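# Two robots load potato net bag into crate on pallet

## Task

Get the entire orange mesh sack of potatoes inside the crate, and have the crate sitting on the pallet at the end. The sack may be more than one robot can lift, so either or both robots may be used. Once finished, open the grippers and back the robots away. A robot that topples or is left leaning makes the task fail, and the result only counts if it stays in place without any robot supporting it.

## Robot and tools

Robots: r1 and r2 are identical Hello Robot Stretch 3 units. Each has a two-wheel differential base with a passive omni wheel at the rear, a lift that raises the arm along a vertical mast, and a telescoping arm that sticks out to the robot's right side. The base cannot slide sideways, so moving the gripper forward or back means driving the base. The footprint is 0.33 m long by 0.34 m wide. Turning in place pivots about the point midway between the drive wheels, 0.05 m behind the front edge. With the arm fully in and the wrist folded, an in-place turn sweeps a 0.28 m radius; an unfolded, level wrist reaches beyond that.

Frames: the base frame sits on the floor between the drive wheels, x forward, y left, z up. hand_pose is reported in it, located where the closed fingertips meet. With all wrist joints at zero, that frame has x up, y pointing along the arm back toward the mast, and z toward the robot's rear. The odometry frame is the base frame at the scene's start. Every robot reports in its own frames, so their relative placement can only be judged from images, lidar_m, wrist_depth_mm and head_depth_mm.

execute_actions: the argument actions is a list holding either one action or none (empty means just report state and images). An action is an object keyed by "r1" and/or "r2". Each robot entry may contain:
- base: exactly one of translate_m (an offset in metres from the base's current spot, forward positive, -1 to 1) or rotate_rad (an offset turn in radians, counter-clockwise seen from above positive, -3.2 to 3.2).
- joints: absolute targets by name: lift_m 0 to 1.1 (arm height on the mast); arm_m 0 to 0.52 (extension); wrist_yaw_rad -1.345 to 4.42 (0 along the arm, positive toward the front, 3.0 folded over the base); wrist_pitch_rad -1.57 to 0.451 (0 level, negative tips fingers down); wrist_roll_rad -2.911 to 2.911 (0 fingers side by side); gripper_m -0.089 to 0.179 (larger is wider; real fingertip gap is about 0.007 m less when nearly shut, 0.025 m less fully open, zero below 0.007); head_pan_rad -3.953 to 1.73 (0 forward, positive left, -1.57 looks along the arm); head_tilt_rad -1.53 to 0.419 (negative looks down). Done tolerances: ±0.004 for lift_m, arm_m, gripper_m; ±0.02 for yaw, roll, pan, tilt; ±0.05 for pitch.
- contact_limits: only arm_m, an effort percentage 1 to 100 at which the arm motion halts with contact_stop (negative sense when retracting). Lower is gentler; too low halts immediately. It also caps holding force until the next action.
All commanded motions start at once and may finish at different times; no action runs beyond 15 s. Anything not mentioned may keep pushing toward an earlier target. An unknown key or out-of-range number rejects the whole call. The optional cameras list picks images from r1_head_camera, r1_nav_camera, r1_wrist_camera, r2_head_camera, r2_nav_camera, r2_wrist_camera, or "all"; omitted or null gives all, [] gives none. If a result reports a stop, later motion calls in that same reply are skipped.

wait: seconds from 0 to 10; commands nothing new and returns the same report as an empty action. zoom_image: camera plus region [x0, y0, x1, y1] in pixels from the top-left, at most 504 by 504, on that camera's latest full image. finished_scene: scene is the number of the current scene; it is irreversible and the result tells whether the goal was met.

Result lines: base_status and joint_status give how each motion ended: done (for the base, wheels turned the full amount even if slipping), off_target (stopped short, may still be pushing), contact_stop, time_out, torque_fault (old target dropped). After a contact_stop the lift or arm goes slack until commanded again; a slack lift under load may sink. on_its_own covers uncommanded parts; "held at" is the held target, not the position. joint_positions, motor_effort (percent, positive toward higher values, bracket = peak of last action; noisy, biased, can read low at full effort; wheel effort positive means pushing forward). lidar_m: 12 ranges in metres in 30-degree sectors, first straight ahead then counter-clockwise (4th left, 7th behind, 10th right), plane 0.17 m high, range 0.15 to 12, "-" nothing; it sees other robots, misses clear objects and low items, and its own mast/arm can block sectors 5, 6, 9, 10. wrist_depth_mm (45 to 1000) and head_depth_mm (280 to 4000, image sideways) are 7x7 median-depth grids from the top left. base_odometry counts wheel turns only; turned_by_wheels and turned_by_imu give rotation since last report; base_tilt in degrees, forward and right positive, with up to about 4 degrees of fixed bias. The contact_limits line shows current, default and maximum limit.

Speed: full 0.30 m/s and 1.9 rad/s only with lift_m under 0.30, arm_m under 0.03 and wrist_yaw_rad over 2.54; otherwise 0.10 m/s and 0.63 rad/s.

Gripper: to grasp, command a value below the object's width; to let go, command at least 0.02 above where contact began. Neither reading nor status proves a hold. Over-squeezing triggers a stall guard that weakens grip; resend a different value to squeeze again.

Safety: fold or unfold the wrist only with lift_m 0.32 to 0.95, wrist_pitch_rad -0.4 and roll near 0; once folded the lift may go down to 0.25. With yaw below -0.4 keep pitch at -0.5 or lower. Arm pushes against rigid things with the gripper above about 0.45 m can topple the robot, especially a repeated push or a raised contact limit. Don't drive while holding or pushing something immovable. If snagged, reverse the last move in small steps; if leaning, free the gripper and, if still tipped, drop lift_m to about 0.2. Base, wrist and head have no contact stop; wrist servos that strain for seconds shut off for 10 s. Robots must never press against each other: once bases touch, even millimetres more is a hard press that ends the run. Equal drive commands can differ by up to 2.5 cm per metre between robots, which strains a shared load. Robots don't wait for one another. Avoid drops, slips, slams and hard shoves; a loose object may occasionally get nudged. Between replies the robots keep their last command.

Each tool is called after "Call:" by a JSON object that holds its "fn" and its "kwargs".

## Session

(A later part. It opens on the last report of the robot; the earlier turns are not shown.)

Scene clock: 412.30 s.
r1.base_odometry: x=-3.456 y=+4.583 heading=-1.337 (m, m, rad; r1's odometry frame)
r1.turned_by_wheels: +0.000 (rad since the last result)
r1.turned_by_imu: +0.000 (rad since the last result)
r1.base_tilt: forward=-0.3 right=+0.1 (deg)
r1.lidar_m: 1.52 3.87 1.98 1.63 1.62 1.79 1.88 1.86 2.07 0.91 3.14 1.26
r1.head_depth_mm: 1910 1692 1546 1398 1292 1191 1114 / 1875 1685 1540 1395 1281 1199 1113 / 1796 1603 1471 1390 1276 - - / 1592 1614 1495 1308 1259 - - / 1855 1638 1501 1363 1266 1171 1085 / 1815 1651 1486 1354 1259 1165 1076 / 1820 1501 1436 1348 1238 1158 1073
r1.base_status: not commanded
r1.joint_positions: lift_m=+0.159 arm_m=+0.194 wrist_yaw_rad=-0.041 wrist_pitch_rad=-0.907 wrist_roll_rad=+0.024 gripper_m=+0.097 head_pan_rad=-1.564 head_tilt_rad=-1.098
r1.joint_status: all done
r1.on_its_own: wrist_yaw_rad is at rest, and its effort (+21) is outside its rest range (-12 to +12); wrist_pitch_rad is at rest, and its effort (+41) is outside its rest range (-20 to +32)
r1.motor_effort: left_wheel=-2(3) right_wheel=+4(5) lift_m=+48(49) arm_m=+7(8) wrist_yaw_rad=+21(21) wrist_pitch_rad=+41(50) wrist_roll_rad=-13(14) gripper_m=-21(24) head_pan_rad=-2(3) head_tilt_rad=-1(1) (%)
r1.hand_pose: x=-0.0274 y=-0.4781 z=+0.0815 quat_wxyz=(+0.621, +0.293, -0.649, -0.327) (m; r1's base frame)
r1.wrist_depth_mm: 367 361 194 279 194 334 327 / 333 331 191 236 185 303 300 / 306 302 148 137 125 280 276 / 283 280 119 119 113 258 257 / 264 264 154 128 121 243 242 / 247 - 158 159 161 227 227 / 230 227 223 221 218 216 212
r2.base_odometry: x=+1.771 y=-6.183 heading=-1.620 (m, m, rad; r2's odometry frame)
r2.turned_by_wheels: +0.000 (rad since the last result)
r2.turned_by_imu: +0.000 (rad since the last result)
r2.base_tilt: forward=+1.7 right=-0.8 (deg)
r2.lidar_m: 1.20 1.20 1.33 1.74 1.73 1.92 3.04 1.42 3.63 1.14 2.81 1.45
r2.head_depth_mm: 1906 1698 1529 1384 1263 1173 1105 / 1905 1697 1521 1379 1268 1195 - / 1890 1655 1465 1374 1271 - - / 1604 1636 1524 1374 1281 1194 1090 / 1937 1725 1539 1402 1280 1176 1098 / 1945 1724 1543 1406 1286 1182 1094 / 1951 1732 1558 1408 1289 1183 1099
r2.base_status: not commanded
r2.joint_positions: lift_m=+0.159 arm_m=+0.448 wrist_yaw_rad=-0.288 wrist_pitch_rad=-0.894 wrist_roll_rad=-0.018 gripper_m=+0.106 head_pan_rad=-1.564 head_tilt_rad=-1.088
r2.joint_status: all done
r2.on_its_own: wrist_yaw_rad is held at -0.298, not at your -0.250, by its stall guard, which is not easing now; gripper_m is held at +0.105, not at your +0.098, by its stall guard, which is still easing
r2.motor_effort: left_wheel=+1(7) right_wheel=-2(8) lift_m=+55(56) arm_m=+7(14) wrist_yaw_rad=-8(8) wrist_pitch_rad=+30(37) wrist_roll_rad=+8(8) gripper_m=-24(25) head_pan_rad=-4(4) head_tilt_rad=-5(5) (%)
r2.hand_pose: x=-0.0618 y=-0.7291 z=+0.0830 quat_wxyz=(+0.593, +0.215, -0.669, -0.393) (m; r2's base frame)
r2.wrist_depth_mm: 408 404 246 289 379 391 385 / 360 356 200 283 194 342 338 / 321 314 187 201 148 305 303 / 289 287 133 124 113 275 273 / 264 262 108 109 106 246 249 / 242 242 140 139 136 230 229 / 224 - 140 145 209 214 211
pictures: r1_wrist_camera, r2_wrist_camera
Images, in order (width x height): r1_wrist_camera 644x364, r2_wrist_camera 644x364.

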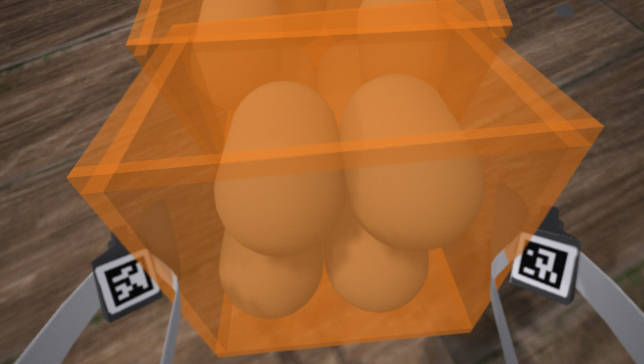

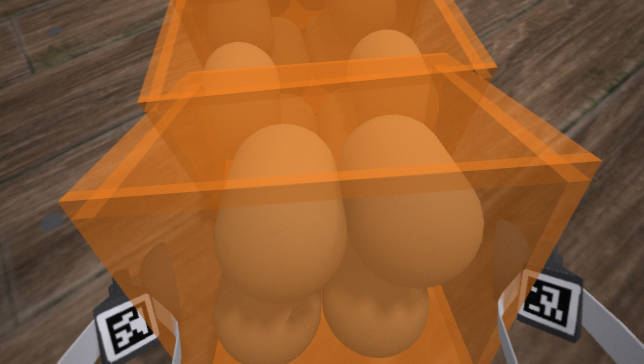

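Both pivoting but holding. Continue with more inward.

Call:
{"fn": "execute_actions", "kwargs": {"actions": [{"r1":{"joints":{"lift_m":0.21,"arm_m":0.21}},"r2":{"joints":{"lift_m":0.21,"arm_m":0.464}}}], "cameras": ["r1_wrist_camera","r2_wrist_camera","r2_head_camera"]}}

Scene clock: 416.63 s.
r1.base_odometry: x=-3.456 y=+4.583 heading=-1.337 (m, m, rad; r1's odometry frame)
r1.turned_by_wheels: +0.000 (rad since the last result)
r1.turned_by_imu: +0.001 (rad since the last result)
r1.base_tilt: forward=-0.6 right=+0.3 (deg)
r1.lidar_m: 1.52 3.87 1.98 1.63 1.62 1.79 1.88 1.86 2.05 0.77 3.15 1.26
r1.head_depth_mm: 1899 1706 1538 1407 1296 1198 1113 / 1889 1681 1544 1402 1287 1195 - / 1769 1601 1483 1382 1273 - - / 1613 1644 1494 1324 1264 - - / 1843 1653 1503 1362 1258 1174 1091 / 1824 1634 1491 1356 1252 1163 1086 / 1828 1496 1437 1344 1250 1154 1081
r1.base_status: not commanded
r1.joint_positions: lift_m=+0.209 arm_m=+0.209 wrist_yaw_rad=-0.031 wrist_pitch_rad=-0.897 wrist_roll_rad=+0.021 gripper_m=+0.097 head_pan_rad=-1.564 head_tilt_rad=-1.098
r1.joint_status: all done
r1.on_its_own: wrist_pitch_rad is at rest, and its effort (+38) is outside its rest range (-20 to +32)
r1.motor_effort: left_wheel=-2(3) right_wheel=+1(7) lift_m=+47(49) arm_m=+6(9) wrist_yaw_rad=+12(28) wrist_pitch_rad=+38(55) wrist_roll_rad=-12(18) gripper_m=-18(22) head_pan_rad=-1(2) head_tilt_rad=-1(0) (%)
r1.hand_pose: x=-0.0260 y=-0.4953 z=+0.1329 quat_wxyz=(+0.626, +0.293, -0.648, -0.320) (m; r1's base frame)
r1.wrist_depth_mm: 450 440 424 312 267 406 400 / 410 403 385 322 255 372 365 / 374 368 241 279 228 344 336 / 342 338 330 183 184 319 313 / 322 322 303 158 152 - 291 / 299 - 283 168 155 274 273 / 281 275 266 261 260 261 258
r2.base_odometry: x=+1.771 y=-6.183 heading=-1.620 (m, m, rad; r2's odometry frame)
r2.turned_by_wheels: +0.000 (rad since the last result)
r2.turned_by_imu: +0.001 (rad since the last result)
r2.base_tilt: forward=+1.8 right=-0.7 (deg)
r2.lidar_m: 1.20 1.20 1.33 1.74 1.74 1.92 3.05 1.43 3.65 0.72 2.81 1.46
r2.head_depth_mm: 1911 1686 1531 1383 1266 1168 1111 / 1914 1696 1522 1377 1268 1195 - / 1888 1652 1477 1377 1275 - - / 1630 1649 1537 1388 1272 1200 1093 / 1937 1713 1541 1401 1281 1180 1095 / 1946 1717 1551 1405 1281 1179 1095 / 1952 1724 1556 1406 1289 1187 1103
r2.base_status: not commanded
r2.joint_positions: lift_m=+0.209 arm_m=+0.464 wrist_yaw_rad=-0.279 wrist_pitch_rad=-0.882 wrist_roll_rad=-0.019 gripper_m=+0.109 head_pan_rad=-1.564 head_tilt_rad=-1.088
r2.joint_status: all done
r2.on_its_own: wrist_yaw_rad is held at -0.298, not at your -0.250, by its stall guard, which is not easing now; gripper_m is held at +0.108, not at your +0.098, by its stall guard, which is not easing now; wrist_yaw_rad is at rest, and its effort (-14) is outside its rest range (-12 to +12)
r2.motor_effort: left_wheel=+4(8) right_wheel=-5(13) lift_m=+56(59) arm_m=+6(12) wrist_yaw_rad=-14(13) wrist_pitch_rad=+25(41) wrist_roll_rad=+9(13) gripper_m=-21(22) head_pan_rad=-4(3) head_tilt_rad=-5(6) (%)
r2.hand_pose: x=-0.0614 y=-0.7472 z=+0.1348 quat_wxyz=(+0.598, +0.214, -0.669, -0.386) (m; r2's base frame)
r2.wrist_depth_mm: 511 498 482 323 481 469 467 / 438 436 297 324 413 417 414 / 392 385 247 314 229 373 374 / 354 348 211 154 132 337 332 / 317 316 125 120 116 307 303 / 292 294 157 122 126 275 279 / 270 263 142 140 137 258 256
pictures: r1_wrist_camera, r2_head_camera (sideways: a quarter turn clockwise sets it upright), r2_wrist_camera
Images, in order (width x height): r1_wrist_camera 644x364, r2_head_camera 896x504, r2_wrist_camera 644x364.

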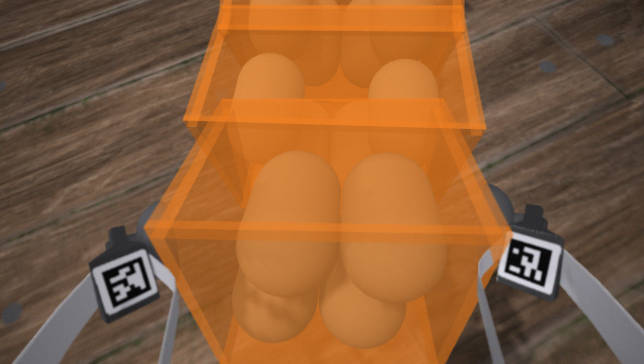

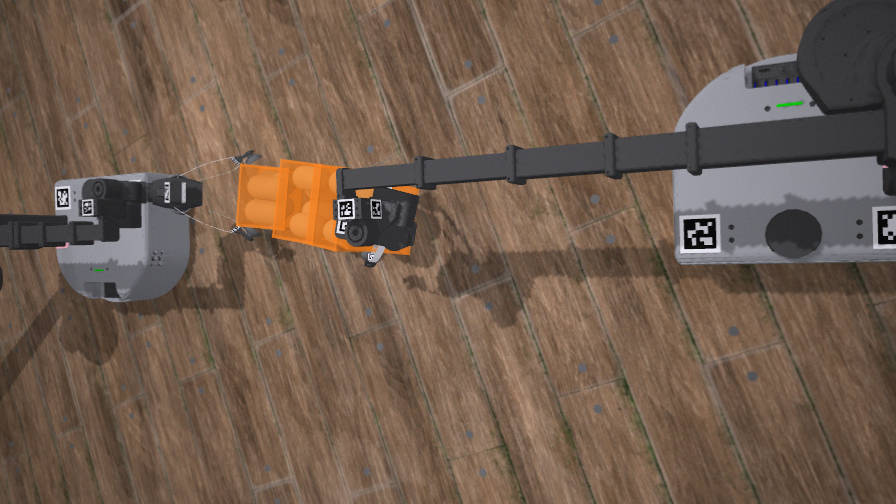

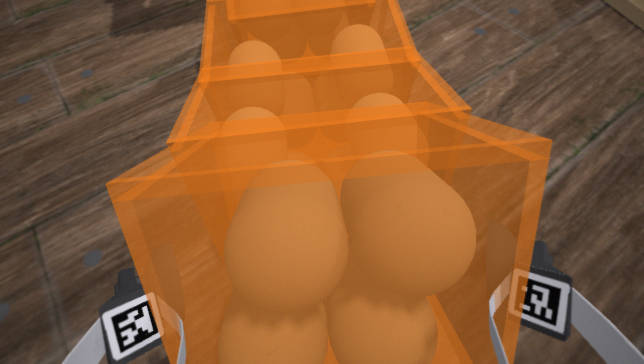

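Call:
{"fn": "execute_actions", "kwargs": {"actions": [{"r1":{"joints":{"lift_m":0.15,"arm_m":0.19}},"r2":{"joints":{"lift_m":0.115,"arm_m":0.437}}}], "cameras": []}}

Call:
{"fn": "execute_actions", "kwargs": {"actions": [{"r1":{"joints":{"gripper_m":0.179}},"r2":{"joints":{"gripper_m":0.179}}}], "cameras": []}}

Call:
{"fn": "execute_actions", "kwargs": {"actions": [{"r1":{"joints":{"lift_m":0.29}},"r2":{"joints":{"lift_m":0.29}}}], "cameras": []}}

Call:
{"fn": "execute_actions", "kwargs": {"actions": [{"r1":{"joints":{"wrist_pitch_rad":-1.45,"arm_m":0.355}},"r2":{"joints":{"wrist_pitch_rad":-1.2,"arm_m":0.52,"wrist_yaw_rad":-0.25}}}], "cameras": ["r1_wrist_camera","r2_wrist_camera"]}}

Scene clock: 445.77 s.
r1.base_odometry: x=-3.456 y=+4.583 heading=-1.337 (m, m, rad; r1's odometry frame)
r1.turned_by_wheels: +0.000 (rad since the last result)
r1.turned_by_imu: +0.001 (rad since the last result)
r1.base_tilt: forward=-0.6 right=+0.3 (deg)
r1.lidar_m: 1.51 3.86 1.98 1.63 1.62 1.78 1.87 1.86 2.06 0.92 3.14 1.26
r1.head_depth_mm: 1915 1693 1540 1405 1283 1195 1113 / 1894 1689 1537 1410 1277 1194 1112 / 1789 1631 1466 1388 1272 - - / 1584 1621 1507 1321 1256 - - / 1837 1659 1491 1357 1260 1164 1092 / 1835 1654 1492 1361 1255 1156 1081 / 1816 1511 1436 1353 1253 1153 1080
r1.base_status: not commanded
r1.joint_positions: lift_m=+0.151 arm_m=+0.190 wrist_yaw_rad=-0.024 wrist_pitch_rad=-0.869 wrist_roll_rad=+0.002 gripper_m=+0.097 head_pan_rad=-1.564 head_tilt_rad=-1.098
r1.joint_status: all done
r1.motor_effort: left_wheel=-1(2) right_wheel=+3(4) lift_m=+18(42) arm_m=+4(5) wrist_yaw_rad=+4(11) wrist_pitch_rad=+26(37) wrist_roll_rad=-1(12) gripper_m=-17(18) head_pan_rad=-2(2) head_tilt_rad=-1(1) (%)
r1.hand_pose: x=-0.0251 y=-0.4815 z=+0.0780 quat_wxyz=(+0.637, +0.290, -0.645, -0.306) (m; r1's base frame)
r1.wrist_depth_mm: 380 372 203 288 201 345 340 / 339 332 205 245 198 313 309 / 308 303 290 161 157 286 282 / 283 279 156 148 142 264 261 / 261 262 151 146 140 - 241 / 243 - 232 228 227 224 226 / 224 223 220 218 216 214 211
r2.base_odometry: x=+1.771 y=-6.183 heading=-1.620 (m, m, rad; r2's odometry frame)
r2.turned_by_wheels: +0.000 (rad since the last result)
r2.turned_by_imu: +0.001 (rad since the last result)
r2.base_tilt: forward=+1.7 right=-0.7 (deg)
r2.lidar_m: 1.20 1.20 1.32 1.73 1.73 1.92 3.06 1.43 3.65 3.02 2.80 1.45
r2.head_depth_mm: 1906 1692 1525 1385 1262 1168 1104 / 1922 1707 1532 1391 1267 1195 - / 1889 1655 1465 1379 1278 - - / 1527 1643 1510 1374 1273 1196 1089 / 1933 1712 1544 1402 1286 1180 1093 / 1952 1720 1547 1402 1287 1183 1098 / 1956 1722 1550 1409 1286 1187 1100
r2.base_status: not commanded
r2.joint_positions: lift_m=+0.117 arm_m=+0.436 wrist_yaw_rad=-0.294 wrist_pitch_rad=-0.924 wrist_roll_rad=-0.010 gripper_m=+0.109 head_pan_rad=-1.564 head_tilt_rad=-1.088
r2.joint_status: lift_m contact_stop (moved -0.093 of -0.094); the others done
r2.on_its_own: wrist_yaw_rad is held at -0.298, not at your -0.250, by its stall guard, which is not easing now; gripper_m is held at +0.108, not at your +0.098, by its stall guard, which is not easing now; lift_m is slack since a contact_stop, until your next command for it; wrist_pitch_rad is at rest, and its effort (+39) is outside its rest range (-20 to +32)
r2.motor_effort: left_wheel=+9(9) right_wheel=-14(14) lift_m=+34(51) arm_m=+10(10) wrist_yaw_rad=-2(14) wrist_pitch_rad=+39(41) wrist_roll_rad=+5(9) gripper_m=-22(22) head_pan_rad=-4(5) head_tilt_rad=-6(6) (%)
r2.hand_pose: x=-0.0608 y=-0.7105 z=+0.0364 quat_wxyz=(+0.584, +0.221, -0.669, -0.404) (m; r2's base frame)
r2.wrist_depth_mm: 326 322 153 245 152 306 300 / 290 288 155 204 155 274 270 / 260 258 118 118 111 247 243 / 235 233 105 107 101 220 221 / 217 215 96 98 96 98 204 / 198 202 104 106 105 185 190 / 186 - 181 179 177 176 173
pictures: none
No camera images: the call's "cameras" was empty. Leave "cameras" out to get every camera's image.

not run: a stop came earlier in this reply.

not run: a stop came earlier in this reply.

not run: a stop came earlier in this reply.

Call:
{"fn": "execute_actions", "kwargs": {"actions": [{"r1":{"joints":{"gripper_m":0.179}},"r2":{"joints":{"gripper_m":0.179,"arm_m":0.42}}}], "cameras": []}}

Call:
{"fn": "execute_actions", "kwargs": {"actions": [{"r1":{"joints":{"lift_m":0.29}},"r2":{"joints":{"lift_m":0.29}}}], "cameras": []}}

Call:
{"fn": "execute_actions", "kwargs": {"actions": [{"r1":{"joints":{"wrist_pitch_rad":-1.45,"arm_m":0.355}},"r2":{"base":{"translate_m":-0.008},"joints":{"wrist_pitch_rad":-1.2,"arm_m":0.52,"wrist_yaw_rad":-0.25}}}], "cameras": ["r1_wrist_camera","r2_wrist_camera"]}}

Scene clock: 455.63 s.
r1.base_odometry: x=-3.456 y=+4.583 heading=-1.337 (m, m, rad; r1's odometry frame)
r1.turned_by_wheels: +0.000 (rad since the last result)
r1.turned_by_imu: +0.001 (rad since the last result)
r1.base_tilt: forward=-0.4 right=+0.0 (deg)
r1.lidar_m: 1.52 3.84 1.98 1.63 1.62 1.78 1.87 1.87 2.05 0.93 3.14 1.26
r1.head_depth_mm: 1883 1701 1542 1397 1289 1189 1114 / 1889 1684 1529 1397 1281 1196 1113 / 1770 1624 1485 1382 1273 - - / 1572 1598 1512 1326 1257 - - / 1833 1652 1505 1372 1262 1178 1090 / 1830 1637 1477 1361 1262 1165 1079 / 1797 1519 1438 1353 1256 1163 1078
r1.base_status: not commanded
r1.joint_positions: lift_m=+0.150 arm_m=+0.190 wrist_yaw_rad=-0.022 wrist_pitch_rad=-0.836 wrist_roll_rad=+0.002 gripper_m=+0.179 head_pan_rad=-1.564 head_tilt_rad=-1.098
r1.joint_status: all done
r1.motor_effort: left_wheel=-1(1) right_wheel=+2(3) lift_m=+27(27) arm_m=+4(4) wrist_yaw_rad=+2(5) wrist_pitch_rad=+14(27) wrist_roll_rad=-1(1) gripper_m=+0(84) head_pan_rad=-1(3) head_tilt_rad=+0(1) (%)
r1.hand_pose: x=-0.0250 y=-0.4885 z=+0.0827 quat_wxyz=(+0.643, +0.280, -0.650, -0.295) (m; r1's base frame)
r1.wrist_depth_mm: 402 395 217 296 217 361 358 / 359 349 205 254 201 327 321 / 320 317 301 170 169 297 292 / 290 288 274 154 148 273 267 / 270 266 149 144 139 249 246 / - 241 233 192 229 229 225 / 224 224 224 221 218 215 212
r2.base_odometry: x=+1.771 y=-6.183 heading=-1.620 (m, m, rad; r2's odometry frame)
r2.turned_by_wheels: +0.000 (rad since the last result)
r2.turned_by_imu: +0.000 (rad since the last result)
r2.base_tilt: forward=+1.8 right=-0.7 (deg)
r2.lidar_m: 1.20 1.20 1.33 1.74 1.73 1.93 3.08 1.43 3.65 1.13 2.80 1.46
r2.head_depth_mm: 1897 1692 1522 1386 1265 1170 1109 / 1914 1693 1532 1386 1272 1202 - / 1899 1649 1458 1368 1276 - - / 1530 1631 1519 1376 1274 1198 1091 / 1938 1713 1549 1397 1284 1180 1092 / 1938 1725 1550 1402 1280 1184 1096 / 1940 1734 1559 1404 1286 1184 1099
r2.base_status: not commanded
r2.joint_positions: lift_m=+0.117 arm_m=+0.420 wrist_yaw_rad=-0.292 wrist_pitch_rad=-0.860 wrist_roll_rad=-0.009 gripper_m=+0.179 head_pan_rad=-1.564 head_tilt_rad=-1.088
r2.joint_status: all done
r2.on_its_own: wrist_yaw_rad is held at -0.298, not at your -0.250, by its stall guard, which is not easing now; lift_m is slack since a contact_stop, until your next command for it
r2.motor_effort: left_wheel=+5(9) right_wheel=-6(15) lift_m=+34(34) arm_m=+1(10) wrist_yaw_rad=-4(4) wrist_pitch_rad=+19(38) wrist_roll_rad=+5(5) gripper_m=+4(90) head_pan_rad=-5(3) head_tilt_rad=-5(6) (%)
r2.hand_pose: x=-0.0645 y=-0.7077 z=+0.0455 quat_wxyz=(+0.596, +0.200, -0.676, -0.385) (m; r2's base frame)
r2.wrist_depth_mm: 373 364 178 264 171 344 338 / 320 317 166 221 169 300 293 / 283 277 134 129 120 264 262 / 250 246 111 113 106 235 234 / 225 225 101 104 99 210 213 / 207 206 140 142 111 195 198 / 192 186 183 181 181 181 177
pictures: none
No camera images: the call's "cameras" was empty. Leave "cameras" out to get every camera's image.

Scene clock: 458.03 s.
r1.base_odometry: x=-3.456 y=+4.583 heading=-1.337 (m, m, rad; r1's odometry frame)
r1.turned_by_wheels: +0.000 (rad since the last result)
r1.turned_by_imu: +0.000 (rad since the last result)
r1.base_tilt: forward=-0.4 right=+0.2 (deg)
r1.lidar_m: 1.52 3.86 1.98 1.63 1.62 1.78 1.88 1.86 2.06 1.53 3.14 1.26
r1.head_depth_mm: 1919 1705 1535 1400 1286 1198 1123 / 1888 1690 1519 1405 1286 1196 - / 1664 1589 1506 1399 1281 - - / 1626 1628 1505 1320 1266 - - / 1834 1658 1489 1358 1257 1169 1088 / 1827 1629 1478 1361 1250 1164 1081 / 1807 1506 1434 1351 1240 1150 1074
r1.base_status: not commanded
r1.joint_positions: lift_m=+0.290 arm_m=+0.190 wrist_yaw_rad=-0.022 wrist_pitch_rad=-0.816 wrist_roll_rad=+0.002 gripper_m=+0.179 head_pan_rad=-1.564 head_tilt_rad=-1.098
r1.joint_status: all done
r1.motor_effort: left_wheel=-1(1) right_wheel=+3(3) lift_m=+40(42) arm_m=+3(4) wrist_yaw_rad=+2(3) wrist_pitch_rad=+6(14) wrist_roll_rad=-1(1) gripper_m=+0(0) head_pan_rad=-3(2) head_tilt_rad=-1(1) (%)
r1.hand_pose: x=-0.0250 y=-0.4926 z=+0.2253 quat_wxyz=(+0.646, +0.273, -0.652, -0.288) (m; r1's base frame)
r1.wrist_depth_mm: 654 661 643 452 604 613 595 / 576 577 570 439 528 529 527 / 526 510 504 416 478 483 475 / 475 464 451 369 427 439 431 / 430 425 419 296 397 400 393 / 400 390 385 270 370 373 359 / 359 359 353 341 342 340 339
r2.base_odometry: x=+1.771 y=-6.183 heading=-1.620 (m, m, rad; r2's odometry frame)
r2.turned_by_wheels: +0.000 (rad since the last result)
r2.turned_by_imu: +0.000 (rad since the last result)
r2.base_tilt: forward=+1.8 right=-0.7 (deg)
r2.lidar_m: 1.20 1.20 1.33 1.74 1.73 1.92 3.06 1.43 3.66 1.52 2.80 1.46
r2.head_depth_mm: 1899 1694 1516 1387 1267 1171 - / 1930 1697 1533 1387 1271 1198 - / 1856 1644 1470 1366 1277 - - / 1629 1627 1537 1398 1275 1197 1094 / 1942 1709 1547 1403 1281 1181 1096 / 1957 1723 1555 1404 1281 1185 1094 / 1960 1745 1560 1407 1283 1187 1103
r2.base_status: not commanded
r2.joint_positions: lift_m=+0.289 arm_m=+0.420 wrist_yaw_rad=-0.296 wrist_pitch_rad=-0.815 wrist_roll_rad=-0.004 gripper_m=+0.179 head_pan_rad=-1.564 head_tilt_rad=-1.088
r2.joint_status: all done
r2.on_its_own: wrist_yaw_rad is held at -0.298, not at your -0.250, by its stall guard, which is not easing now
r2.motor_effort: left_wheel=+0(7) right_wheel=-1(9) lift_m=+49(53) arm_m=+0(0) wrist_yaw_rad=-2(6) wrist_pitch_rad=+5(19) wrist_roll_rad=+2(5) gripper_m=+0(4) head_pan_rad=-3(4) head_tilt_rad=-6(5) (%)
r2.hand_pose: x=-0.0677 y=-0.7164 z=+0.2253 quat_wxyz=(+0.602, +0.182, -0.682, -0.373) (m; r2's base frame)
r2.wrist_depth_mm: 764 718 694 713 703 677 610 / 627 630 601 582 588 580 555 / 555 536 524 418 520 507 504 / 484 473 464 385 457 456 443 / 432 423 417 345 402 410 403 / 392 394 381 271 364 370 370 / 358 350 348 253 331 342 331
pictures: none
No camera images: the call's "cameras" was empty. Leave "cameras" out to get every camera's image.

Scene clock: 460.50 s.
r1.base_odometry: x=-3.456 y=+4.583 heading=-1.337 (m, m, rad; r1's odometry frame)
r1.turned_by_wheels: +0.000 (rad since the last result)
r1.turned_by_imu: +0.000 (rad since the last result)
r1.base_tilt: forward=-0.4 right=+0.1 (deg)
r1.lidar_m: 1.52 3.89 1.98 1.63 1.62 1.79 1.87 1.86 2.06 1.52 3.14 1.26
r1.head_depth_mm: 1917 1700 1538 1413 1287 1198 1116 / 1883 1683 1536 1397 1282 1199 - / 1792 1585 1486 1380 1283 - - / 1571 1610 1509 1289 1268 - - / 1841 1651 1502 1369 1252 1169 1089 / 1818 1637 1484 1355 1249 1165 1081 / 1818 1516 1444 1343 1253 1155 1077
r1.base_status: not commanded
r1.joint_positions: lift_m=+0.290 arm_m=+0.355 wrist_yaw_rad=-0.022 wrist_pitch_rad=-1.445 wrist_roll_rad=+0.002 gripper_m=+0.179 head_pan_rad=-1.564 head_tilt_rad=-1.098
r1.joint_status: all done
r1.motor_effort: left_wheel=-1(1) right_wheel=+2(2) lift_m=+40(40) arm_m=+4(4) wrist_yaw_rad=+3(2) wrist_pitch_rad=-2(6) wrist_roll_rad=-1(1) gripper_m=+0(1) head_pan_rad=-4(4) head_tilt_rad=+0(1) (%)
r1.hand_pose: x=-0.0218 y=-0.5078 z=+0.1712 quat_wxyz=(+0.525, +0.461, -0.536, -0.474) (m; r1's base frame)
r1.wrist_depth_mm: 326 327 220 273 226 326 324 / 329 331 227 272 231 328 331 / 335 334 335 289 336 333 334 / 341 340 343 229 340 340 341 / 346 345 346 232 344 346 346 / 353 351 354 351 350 355 350 / 358 358 356 358 358 358 357
r2.base_odometry: x=+1.771 y=-6.175 heading=-1.620 (m, m, rad; r2's odometry frame)
r2.turned_by_wheels: +0.000 (rad since the last result)
r2.turned_by_imu: +0.000 (rad since the last result)
r2.base_tilt: forward=+1.8 right=-0.7 (deg)
r2.lidar_m: 1.21 1.20 1.34 1.73 1.73 1.92 3.05 1.42 3.65 1.52 2.82 1.47
r2.head_depth_mm: 1901 1691 1521 1385 1263 1167 - / 1904 1696 1526 1385 1264 1199 - / 1922 1619 1509 1350 1269 - - / 1628 1626 1535 1374 1278 1196 1091 / 1943 1722 1551 1398 1283 1180 1092 / 1948 1725 1547 1410 1280 1181 1095 / 1952 1733 1554 1407 1289 1189 1099
r2.base_status: done
r2.joint_positions: lift_m=+0.289 arm_m=+0.520 wrist_yaw_rad=-0.252 wrist_pitch_rad=-1.201 wrist_roll_rad=-0.003 gripper_m=+0.179 head_pan_rad=-1.564 head_tilt_rad=-1.088
r2.joint_status: all done
r2.motor_effort: left_wheel=+0(5) right_wheel=-1(5) lift_m=+47(49) arm_m=+4(4) wrist_yaw_rad=+0(0) wrist_pitch_rad=+1(4) wrist_roll_rad=+2(2) gripper_m=-1(0) head_pan_rad=-3(3) head_tilt_rad=-6(6) (%)
r2.hand_pose: x=-0.0391 y=-0.7324 z=+0.1806 quat_wxyz=(+0.530, +0.324, -0.628, -0.470) (m; r2's base frame)
r2.wrist_depth_mm: 416 402 401 332 286 401 390 / 398 391 384 323 379 379 378 / 381 373 374 302 261 361 365 / 364 361 356 301 346 350 348 / 349 347 345 243 240 340 336 / 337 335 335 232 229 330 325 / 326 325 322 317 314 313 317
pictures: r1_wrist_camera, r2_wrist_camera
Images, in order (width x height): r1_wrist_camera 644x364, r2_wrist_camera 644x364.

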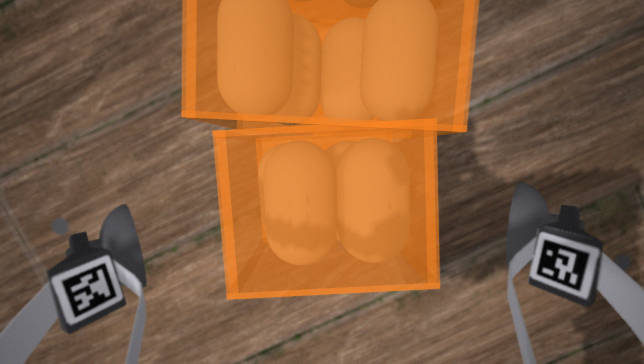

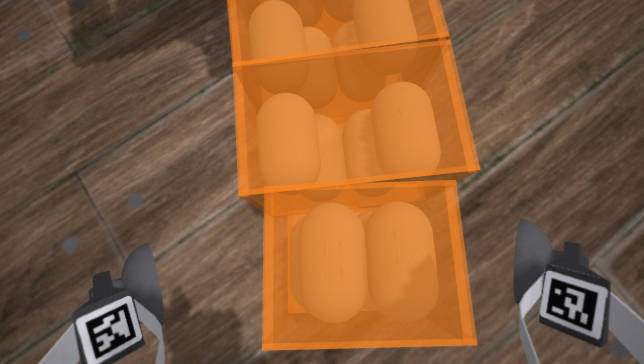

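Call:
{"fn": "execute_actions", "kwargs": {"actions": [{"r1":{"joints":{"arm_m":0.375,"lift_m":0.24}},"r2":{"base":{"translate_m":-0.022},"joints":{"lift_m":0.235,"wrist_pitch_rad":-1.12}}}], "cameras": ["r1_wrist_camera","r2_wrist_camera"]}}

Scene clock: 464.97 s.
r1.base_odometry: x=-3.456 y=+4.583 heading=-1.337 (m, m, rad; r1's odometry frame)
r1.turned_by_wheels: +0.000 (rad since the last result)
r1.turned_by_imu: +0.001 (rad since the last result)
r1.base_tilt: forward=-0.5 right=+0.3 (deg)
r1.lidar_m: 1.52 3.85 1.99 1.63 1.62 1.79 1.87 1.87 2.06 0.83 3.14 1.26
r1.head_depth_mm: 1920 1688 1535 1400 1291 1191 1101 / 1904 1685 1521 1391 1288 1194 - / 1833 1649 1502 1375 1275 - - / 1580 1600 1499 1300 1271 - - / 1826 1652 1495 1363 1258 1169 1086 / 1834 1635 1490 1357 1259 1165 1083 / 1808 1513 1440 1345 1252 1161 1079
r1.base_status: not commanded
r1.joint_positions: lift_m=+0.240 arm_m=+0.375 wrist_yaw_rad=-0.022 wrist_pitch_rad=-1.446 wrist_roll_rad=+0.002 gripper_m=+0.179 head_pan_rad=-1.564 head_tilt_rad=-1.098
r1.joint_status: all done
r1.motor_effort: left_wheel=-1(1) right_wheel=+3(3) lift_m=+27(36) arm_m=+4(6) wrist_yaw_rad=+2(3) wrist_pitch_rad=-2(2) wrist_roll_rad=-1(1) gripper_m=+0(0) head_pan_rad=-3(2) head_tilt_rad=+0(1) (%)
r1.hand_pose: x=-0.0218 y=-0.5276 z=+0.1217 quat_wxyz=(+0.525, +0.462, -0.535, -0.474) (m; r1's base frame)
r1.wrist_depth_mm: 279 277 171 230 176 277 276 / 282 282 173 223 179 279 281 / 284 284 193 236 192 285 285 / 292 290 289 196 287 290 290 / 294 296 293 181 179 294 293 / 299 300 298 183 183 298 301 / 306 305 305 303 303 305 304
r2.base_odometry: x=+1.772 y=-6.153 heading=-1.620 (m, m, rad; r2's odometry frame)
r2.turned_by_wheels: +0.000 (rad since the last result)
r2.turned_by_imu: +0.001 (rad since the last result)
r2.base_tilt: forward=+1.8 right=-0.6 (deg)
r2.lidar_m: 1.23 1.23 1.36 1.73 1.72 1.91 3.05 1.40 3.67 1.52 2.87 1.49
r2.head_depth_mm: 1911 1702 1525 1385 1267 1165 1107 / 1909 1706 1532 1386 1271 1193 - / 1917 1642 1512 1389 1271 - - / 1635 1632 1540 1377 1275 1195 1087 / 1947 1696 1541 1390 1282 1175 1093 / 1936 1729 1548 1397 1282 1183 1093 / 1950 1730 1550 1409 1290 1185 1099
r2.base_status: done
r2.joint_positions: lift_m=+0.236 arm_m=+0.520 wrist_yaw_rad=-0.252 wrist_pitch_rad=-1.129 wrist_roll_rad=-0.003 gripper_m=+0.179 head_pan_rad=-1.564 head_tilt_rad=-1.088
r2.joint_status: all done
r2.motor_effort: left_wheel=+0(4) right_wheel=-1(5) lift_m=+21(44) arm_m=+4(4) wrist_yaw_rad=+2(1) wrist_pitch_rad=+3(4) wrist_roll_rad=+2(2) gripper_m=+0(1) head_pan_rad=-4(4) head_tilt_rad=-6(5) (%)
r2.hand_pose: x=-0.0435 y=-0.7494 z=+0.1323 quat_wxyz=(+0.546, +0.301, -0.639, -0.450) (m; r2's base frame)
r2.wrist_depth_mm: 385 381 250 298 355 366 358 / 356 352 252 286 341 343 342 / 337 338 222 268 213 324 323 / 320 320 208 251 212 309 308 / 304 304 297 255 292 294 291 / 291 289 286 181 180 281 279 / 279 275 270 174 171 268 264
pictures: r1_wrist_camera, r2_wrist_camera
Images, in order (width x height): r1_wrist_camera 644x364, r2_wrist_camera 644x364.

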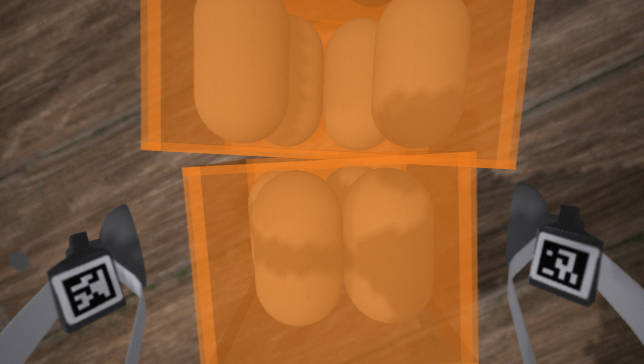

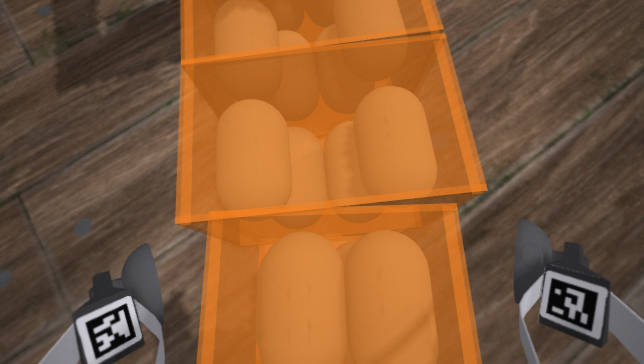

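Call:
{"fn": "execute_actions", "kwargs": {"actions": [{"r1":{"joints":{"lift_m":0.18}},"r2":{"joints":{"lift_m":0.17}}}], "cameras": ["r1_wrist_camera","r2_wrist_camera"]}}

Scene clock: 470.73 s.
r1.base_odometry: x=-3.456 y=+4.583 heading=-1.337 (m, m, rad; r1's odometry frame)
r1.turned_by_wheels: +0.000 (rad since the last result)
r1.turned_by_imu: -0.004 (rad since the last result)
r1.base_tilt: forward=-0.5 right=+0.2 (deg)
r1.lidar_m: 1.49 3.88 2.00 1.62 1.62 1.78 1.88 1.86 2.05 1.52 3.15 1.25
r1.head_depth_mm: 1917 1706 1524 1409 1291 1197 1114 / 1883 1693 1522 1400 1282 1199 - / 1845 1648 1509 1387 1284 - - / 1592 1599 1494 1301 1273 - - / 1838 1655 1488 1371 1255 1168 1093 / 1832 1631 1489 1367 1261 1173 1087 / 1806 1524 1440 1349 1252 1155 1073
r1.base_status: not commanded
r1.joint_positions: lift_m=+0.197 arm_m=+0.375 wrist_yaw_rad=-0.021 wrist_pitch_rad=-1.447 wrist_roll_rad=-0.003 gripper_m=+0.179 head_pan_rad=-1.564 head_tilt_rad=-1.098
r1.joint_status: lift_m contact_stop (moved -0.044 of -0.060)
r1.on_its_own: lift_m is slack since a contact_stop, until your next command for it (your +0.180 is given up)
r1.motor_effort: left_wheel=-2(5) right_wheel=+6(13) lift_m=+32(32) arm_m=+4(3) wrist_yaw_rad=+2(2) wrist_pitch_rad=-1(1) wrist_roll_rad=+2(3) gripper_m=-1(0) head_pan_rad=-3(2) head_tilt_rad=+0(0) (%)
r1.hand_pose: x=-0.0218 y=-0.5273 z=+0.0780 quat_wxyz=(+0.526, +0.463, -0.534, -0.473) (m; r1's base frame)
r1.wrist_depth_mm: 236 234 131 181 137 233 235 / 240 238 133 185 139 238 238 / 242 243 153 194 151 242 241 / 247 246 245 199 245 245 246 / 250 249 144 141 136 249 249 / - 255 146 142 136 255 254 / 260 259 255 144 138 260 258
r2.base_odometry: x=+1.772 y=-6.153 heading=-1.620 (m, m, rad; r2's odometry frame)
r2.turned_by_wheels: +0.000 (rad since the last result)
r2.turned_by_imu: +0.001 (rad since the last result)
r2.base_tilt: forward=+1.8 right=-0.8 (deg)
r2.lidar_m: 1.23 1.22 1.36 1.73 1.72 1.91 3.04 1.40 3.67 1.51 2.86 1.49
r2.head_depth_mm: 1902 1695 1525 1377 1263 1169 1103 / 1914 1695 1529 1383 1271 1194 - / 1922 1653 1486 1392 1270 - - / 1633 1639 1524 1369 1278 1197 1094 / 1922 1690 1537 1404 1278 1178 1095 / 1949 1729 1546 1401 1282 1184 1096 / 1954 1741 1554 1409 1287 1187 1099
r2.base_status: not commanded
r2.joint_positions: lift_m=+0.184 arm_m=+0.520 wrist_yaw_rad=-0.251 wrist_pitch_rad=-1.115 wrist_roll_rad=-0.002 gripper_m=+0.179 head_pan_rad=-1.564 head_tilt_rad=-1.088
r2.joint_status: lift_m contact_stop (moved -0.052 of -0.066)
r2.on_its_own: lift_m is slack since a contact_stop, until your next command for it (your +0.170 is given up)
r2.motor_effort: left_wheel=+2(2) right_wheel=-2(4) lift_m=+34(34) arm_m=+4(5) wrist_yaw_rad=+1(1) wrist_pitch_rad=-1(2) wrist_roll_rad=+1(2) gripper_m=-1(1) head_pan_rad=-4(3) head_tilt_rad=-5(5) (%)
r2.hand_pose: x=-0.0443 y=-0.7527 z=+0.0817 quat_wxyz=(+0.549, +0.297, -0.641, -0.447) (m; r2's base frame)
r2.wrist_depth_mm: 323 323 198 244 218 310 307 / 306 301 179 248 172 294 288 / 291 283 165 219 161 275 273 / 272 268 161 207 170 258 256 / 256 255 252 207 156 248 244 / 245 246 235 136 133 236 235 / 235 228 226 129 126 223 221
pictures: r1_wrist_camera, r2_wrist_camera
Images, in order (width x height): r1_wrist_camera 644x364, r2_wrist_camera 644x364.

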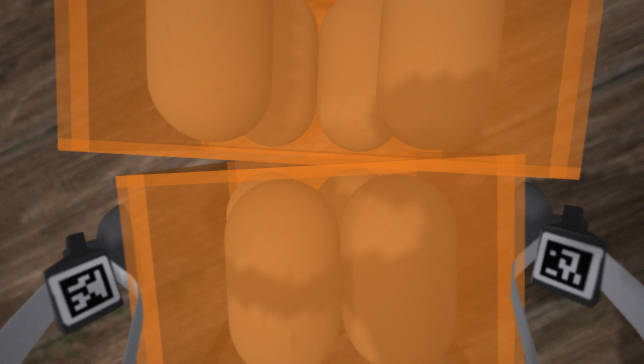

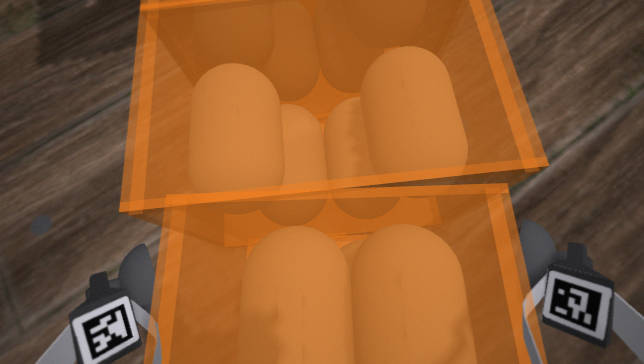

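Call:
{"fn": "execute_actions", "kwargs": {"actions": [{"r1":{"joints":{"lift_m":0.198,"gripper_m":0.092}},"r2":{"joints":{"lift_m":0.185,"gripper_m":0.098}}}], "cameras": []}}

Call:
{"fn": "execute_actions", "kwargs": {"actions": [{"r1":{"joints":{"lift_m":0.25}},"r2":{"joints":{"lift_m":0.237}}}], "cameras": ["r1_wrist_camera","r2_wrist_camera"]}}

Scene clock: 476.27 s.
r1.base_odometry: x=-3.456 y=+4.583 heading=-1.337 (m, m, rad; r1's odometry frame)
r1.turned_by_wheels: +0.000 (rad since the last result)
r1.turned_by_imu: +0.001 (rad since the last result)
r1.base_tilt: forward=-0.4 right=+0.3 (deg)
r1.lidar_m: 1.49 3.89 1.99 1.63 1.62 1.78 1.87 1.86 2.05 0.85 3.15 1.26
r1.head_depth_mm: 1912 1711 1543 1409 1290 1193 1106 / 1881 1687 1522 1398 1280 1193 - / 1846 1650 1495 1383 1273 - - / 1566 1592 1480 1296 1277 - - / 1828 1646 1499 1367 1260 1170 1085 / 1824 1640 1484 1365 1261 1162 1082 / 1810 1511 1440 1353 1252 1150 1078
r1.base_status: not commanded
r1.joint_positions: lift_m=+0.199 arm_m=+0.375 wrist_yaw_rad=-0.021 wrist_pitch_rad=-1.450 wrist_roll_rad=-0.003 gripper_m=+0.093 head_pan_rad=-1.564 head_tilt_rad=-1.098
r1.joint_status: all done
r1.motor_effort: left_wheel=-2(4) right_wheel=+4(10) lift_m=+17(33) arm_m=+3(3) wrist_yaw_rad=+2(1) wrist_pitch_rad=+0(1) wrist_roll_rad=+2(2) gripper_m=-22(97) head_pan_rad=-2(2) head_tilt_rad=-1(1) (%)
r1.hand_pose: x=-0.0218 y=-0.5266 z=+0.0800 quat_wxyz=(+0.525, +0.464, -0.533, -0.474) (m; r1's base frame)
r1.wrist_depth_mm: 240 238 133 184 141 237 237 / 243 241 136 187 142 240 240 / 246 245 155 197 155 246 245 / 251 250 249 198 248 250 249 / 256 254 152 144 139 254 254 / 257 259 257 145 140 257 257 / 264 265 261 147 143 262 262
r2.base_odometry: x=+1.772 y=-6.153 heading=-1.620 (m, m, rad; r2's odometry frame)
r2.turned_by_wheels: +0.000 (rad since the last result)
r2.turned_by_imu: +0.001 (rad since the last result)
r2.base_tilt: forward=+1.8 right=-0.8 (deg)
r2.lidar_m: 1.23 1.22 1.36 1.73 1.72 1.91 3.04 1.40 3.67 1.51 2.88 1.49
r2.head_depth_mm: 1907 1695 1522 1385 1266 1167 1107 / 1914 1698 1525 1387 1277 1200 - / 1913 1651 1504 1378 1274 - - / 1630 1635 1519 1376 1277 1197 1092 / 1966 1690 1544 1398 1291 1177 1091 / 1945 1721 1554 1409 1282 1186 1099 / 1959 1734 1559 1413 1283 1188 1103
r2.base_status: not commanded
r2.joint_positions: lift_m=+0.185 arm_m=+0.520 wrist_yaw_rad=-0.252 wrist_pitch_rad=-1.107 wrist_roll_rad=+0.004 gripper_m=+0.099 head_pan_rad=-1.564 head_tilt_rad=-1.088
r2.joint_status: all done
r2.motor_effort: left_wheel=+0(9) right_wheel=-1(11) lift_m=+25(38) arm_m=+5(4) wrist_yaw_rad=+2(3) wrist_pitch_rad=-4(4) wrist_roll_rad=-1(2) gripper_m=-24(100) head_pan_rad=-4(4) head_tilt_rad=-5(6) (%)
r2.hand_pose: x=-0.0448 y=-0.7546 z=+0.0841 quat_wxyz=(+0.549, +0.292, -0.644, -0.446) (m; r2's base frame)
r2.wrist_depth_mm: 335 333 201 250 215 317 313 / 315 313 204 247 178 298 293 / 295 294 171 225 166 281 276 / 275 277 165 210 169 264 262 / 265 258 255 213 249 252 247 / 248 248 242 140 137 238 236 / 237 233 231 132 129 226 224
pictures: none
No camera images: the call's "cameras" was empty. Leave "cameras" out to get every camera's image.

Scene clock: 477.57 s.
r1.base_odometry: x=-3.456 y=+4.583 heading=-1.337 (m, m, rad; r1's odometry frame)
r1.turned_by_wheels: +0.000 (rad since the last result)
r1.turned_by_imu: +0.000 (rad since the last result)
r1.base_tilt: forward=-0.6 right=+0.4 (deg)
r1.lidar_m: 1.48 3.89 1.99 1.63 1.62 1.79 1.87 1.86 2.05 0.80 3.15 1.26
r1.head_depth_mm: 1910 1714 1545 1392 1301 1202 1112 / 1873 1683 1517 1395 1272 1208 - / 1827 1620 1510 1379 1284 - - / 1576 1593 1496 1251 1267 - - / 1826 1642 1490 1369 1264 1162 1086 / 1828 1634 1485 1350 1255 1163 1077 / 1813 1508 1433 1346 1254 1152 1076
r1.base_status: not commanded
r1.joint_positions: lift_m=+0.249 arm_m=+0.375 wrist_yaw_rad=-0.022 wrist_pitch_rad=-1.418 wrist_roll_rad=+0.005 gripper_m=+0.096 head_pan_rad=-1.564 head_tilt_rad=-1.098
r1.joint_status: all done
r1.motor_effort: left_wheel=-1(1) right_wheel=+3(5) lift_m=+54(55) arm_m=+0(4) wrist_yaw_rad=+2(2) wrist_pitch_rad=-12(14) wrist_roll_rad=-3(3) gripper_m=-19(22) head_pan_rad=-2(2) head_tilt_rad=+0(1) (%)
r1.hand_pose: x=-0.0220 y=-0.5350 z=+0.1310 quat_wxyz=(+0.530, +0.453, -0.543, -0.468) (m; r1's base frame)
r1.wrist_depth_mm: 289 289 149 287 155 288 287 / 293 292 148 201 153 291 288 / 296 294 197 203 164 294 294 / 300 298 296 211 297 299 298 / 301 303 157 148 142 - 301 / 306 307 303 148 143 307 304 / 310 311 307 149 145 309 308
r2.base_odometry: x=+1.772 y=-6.153 heading=-1.620 (m, m, rad; r2's odometry frame)
r2.turned_by_wheels: +0.000 (rad since the last result)
r2.turned_by_imu: +0.000 (rad since the last result)
r2.base_tilt: forward=+1.8 right=-0.7 (deg)
r2.lidar_m: 1.23 1.22 1.36 1.73 1.72 1.92 3.06 1.40 3.67 1.52 2.88 1.49
r2.head_depth_mm: 1907 1689 1521 1378 1267 1169 1108 / 1926 1705 1531 1390 1271 1202 - / 1902 1635 1512 1382 1279 - - / 1640 1633 1536 1380 1279 1199 1091 / 1943 1689 1547 1397 1282 1177 1096 / 1947 1727 1553 1399 1283 1175 1097 / 1947 1731 1546 1403 1288 1183 1098
r2.base_status: not commanded
r2.joint_positions: lift_m=+0.236 arm_m=+0.520 wrist_yaw_rad=-0.249 wrist_pitch_rad=-1.125 wrist_roll_rad=+0.001 gripper_m=+0.102 head_pan_rad=-1.564 head_tilt_rad=-1.088
r2.joint_status: all done
r2.motor_effort: left_wheel=-1(2) right_wheel=+1(3) lift_m=+61(62) arm_m=+1(4) wrist_yaw_rad=-2(1) wrist_pitch_rad=+2(5) wrist_roll_rad=+0(2) gripper_m=-21(25) head_pan_rad=-4(4) head_tilt_rad=-5(5) (%)
r2.hand_pose: x=-0.0435 y=-0.7508 z=+0.1331 quat_wxyz=(+0.547, +0.300, -0.640, -0.449) (m; r2's base frame)
r2.wrist_depth_mm: 378 373 210 256 211 365 363 / 356 355 215 258 194 339 340 / 334 332 181 236 177 322 323 / 320 320 171 217 181 309 305 / 304 303 298 214 223 292 289 / 289 294 283 143 139 277 278 / 275 272 269 135 133 267 263
pictures: r1_wrist_camera, r2_wrist_camera
Images, in order (width x height): r1_wrist_camera 644x364, r2_wrist_camera 644x364.

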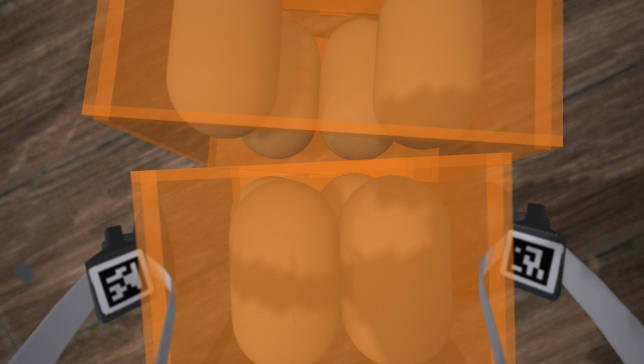

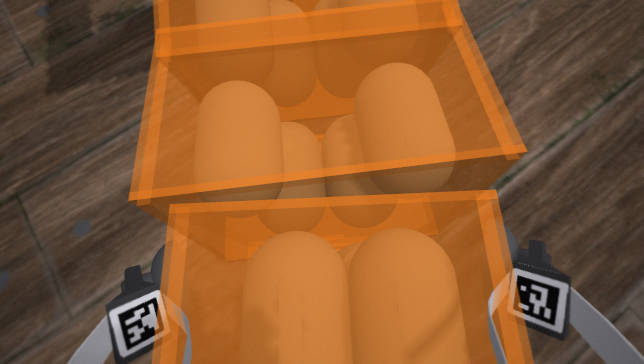

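Call:
{"fn": "execute_actions", "kwargs": {"actions": [{"r1":{"base":{"translate_m":0.3},"joints":{"lift_m":0.61,"arm_m":0.38,"head_pan_rad":-0.4,"head_tilt_rad":-0.9}},"r2":{"base":{"translate_m":-0.3},"joints":{"lift_m":0.597,"head_pan_rad":-2.3,"head_tilt_rad":-0.8}}}], "cameras": ["r1_head_camera","r2_head_camera","r1_wrist_camera"]}}

Scene clock: 495.43 s.
r1.base_odometry: x=-3.387 y=+4.291 heading=-1.337 (m, m, rad; r1's odometry frame)
r1.turned_by_wheels: +0.000 (rad since the last result)
r1.turned_by_imu: -0.002 (rad since the last result)
r1.base_tilt: forward=-0.6 right=+0.3 (deg)
r1.lidar_m: 5.25 4.14 2.13 1.73 1.73 1.90 2.16 2.14 2.37 1.52 1.26 0.97
r1.head_depth_mm: 2774 2211 1594 1464 1317 1200 1119 / 2700 2155 1610 1482 1290 1176 1108 / 2674 2149 1623 1466 1309 1155 1106 / 2649 2131 1611 1426 1318 1207 1112 / 2623 2116 1630 1512 1354 1201 1095 / 2531 2073 1765 1507 1334 1199 1084 / 2528 2081 1740 1511 1333 1187 1075
r1.base_status: done
r1.joint_positions: lift_m=+0.609 arm_m=+0.380 wrist_yaw_rad=-0.022 wrist_pitch_rad=-1.431 wrist_roll_rad=+0.005 gripper_m=+0.096 head_pan_rad=-0.407 head_tilt_rad=-0.902
r1.joint_status: all done
r1.motor_effort: left_wheel=-1(2) right_wheel=+3(10) lift_m=+54(57) arm_m=+2(2) wrist_yaw_rad=+2(2) wrist_pitch_rad=-8(12) wrist_roll_rad=-3(3) gripper_m=-18(18) head_pan_rad=+4(42) head_tilt_rad=+2(23) (%)
r1.hand_pose: x=-0.0219 y=-0.5368 z=+0.4908 quat_wxyz=(+0.527, +0.457, -0.540, -0.471) (m; r1's base frame)
r1.wrist_depth_mm: 537 520 150 216 157 640 637 / 569 525 148 203 153 652 648 / 597 536 170 204 163 664 661 / 547 543 657 217 667 673 660 / 553 546 157 148 143 - 676 / 564 - 560 148 142 682 688 / 655 586 563 148 144 699 690
r2.base_odometry: x=+1.787 y=-5.853 heading=-1.620 (m, m, rad; r2's odometry frame)
r2.turned_by_wheels: +0.000 (rad since the last result)
r2.turned_by_imu: +0.003 (rad since the last result)
r2.base_tilt: forward=+1.8 right=-0.7 (deg)
r2.lidar_m: 1.51 1.50 1.67 1.63 1.62 1.80 2.90 1.13 1.42 1.51 3.10 1.83
r2.head_depth_mm: 3424 2561 1715 1563 1359 1256 1112 / 3417 2556 1780 1516 1358 1206 1118 / 3491 2592 1793 1563 1371 1161 1157 / 3587 2605 1789 1580 1393 1166 1085 / 3554 2609 2068 1625 1323 1218 1124 / 3582 2620 2071 1636 1379 1252 1128 / 3507 2655 2088 1670 1404 1274 1135
r2.base_status: done
r2.joint_positions: lift_m=+0.596 arm_m=+0.520 wrist_yaw_rad=-0.249 wrist_pitch_rad=-1.140 wrist_roll_rad=+0.001 gripper_m=+0.102 head_pan_rad=-2.293 head_tilt_rad=-0.804
r2.joint_status: all done
r2.motor_effort: left_wheel=-2(5) right_wheel=+2(4) lift_m=+60(64) arm_m=+2(1) wrist_yaw_rad=+0(1) wrist_pitch_rad=+7(7) wrist_roll_rad=+0(0) gripper_m=-20(21) head_pan_rad=-4(46) head_tilt_rad=+1(24) (%)
r2.hand_pose: x=-0.0426 y=-0.7472 z=+0.4918 quat_wxyz=(+0.543, +0.305, -0.638, -0.453) (m; r2's base frame)
r2.wrist_depth_mm: 814 820 208 251 210 644 624 / 765 756 215 255 196 615 611 / 725 715 180 237 176 586 580 / 701 668 172 217 179 550 533 / 668 655 640 214 576 520 541 / 615 642 614 143 139 602 593 / 607 598 590 135 133 483 475
pictures: r1_head_camera (sideways: a quarter turn clockwise sets it upright), r1_wrist_camera, r2_head_camera (sideways: a quarter turn clockwise sets it upright)
Images, in order (width x height): r1_head_camera 896x504, r1_wrist_camera 644x364, r2_head_camera 896x504.

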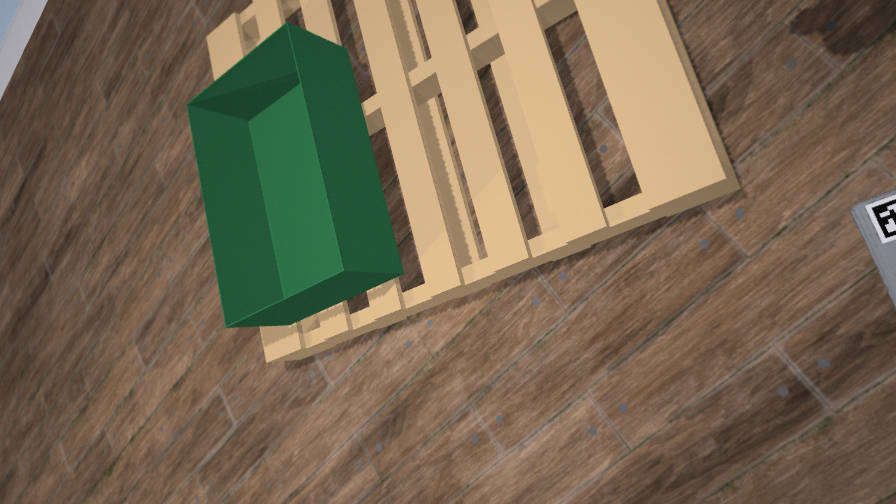

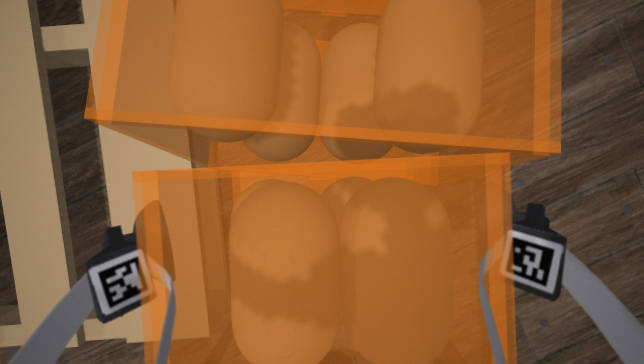

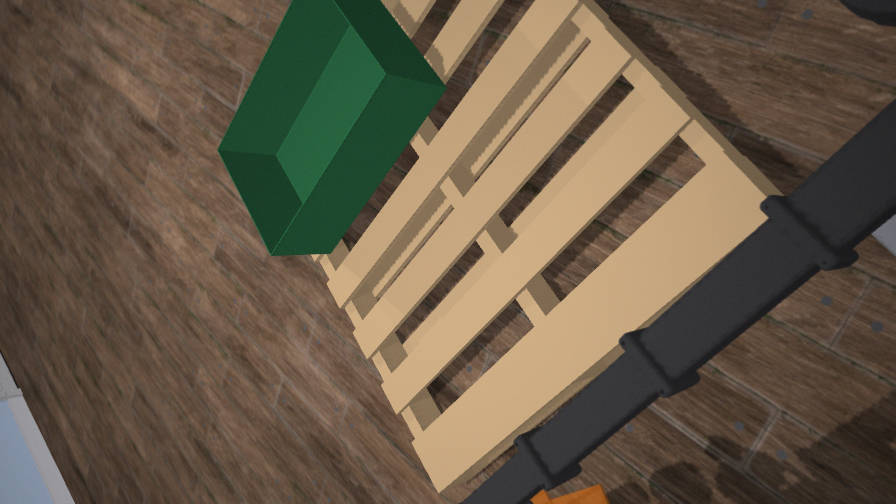

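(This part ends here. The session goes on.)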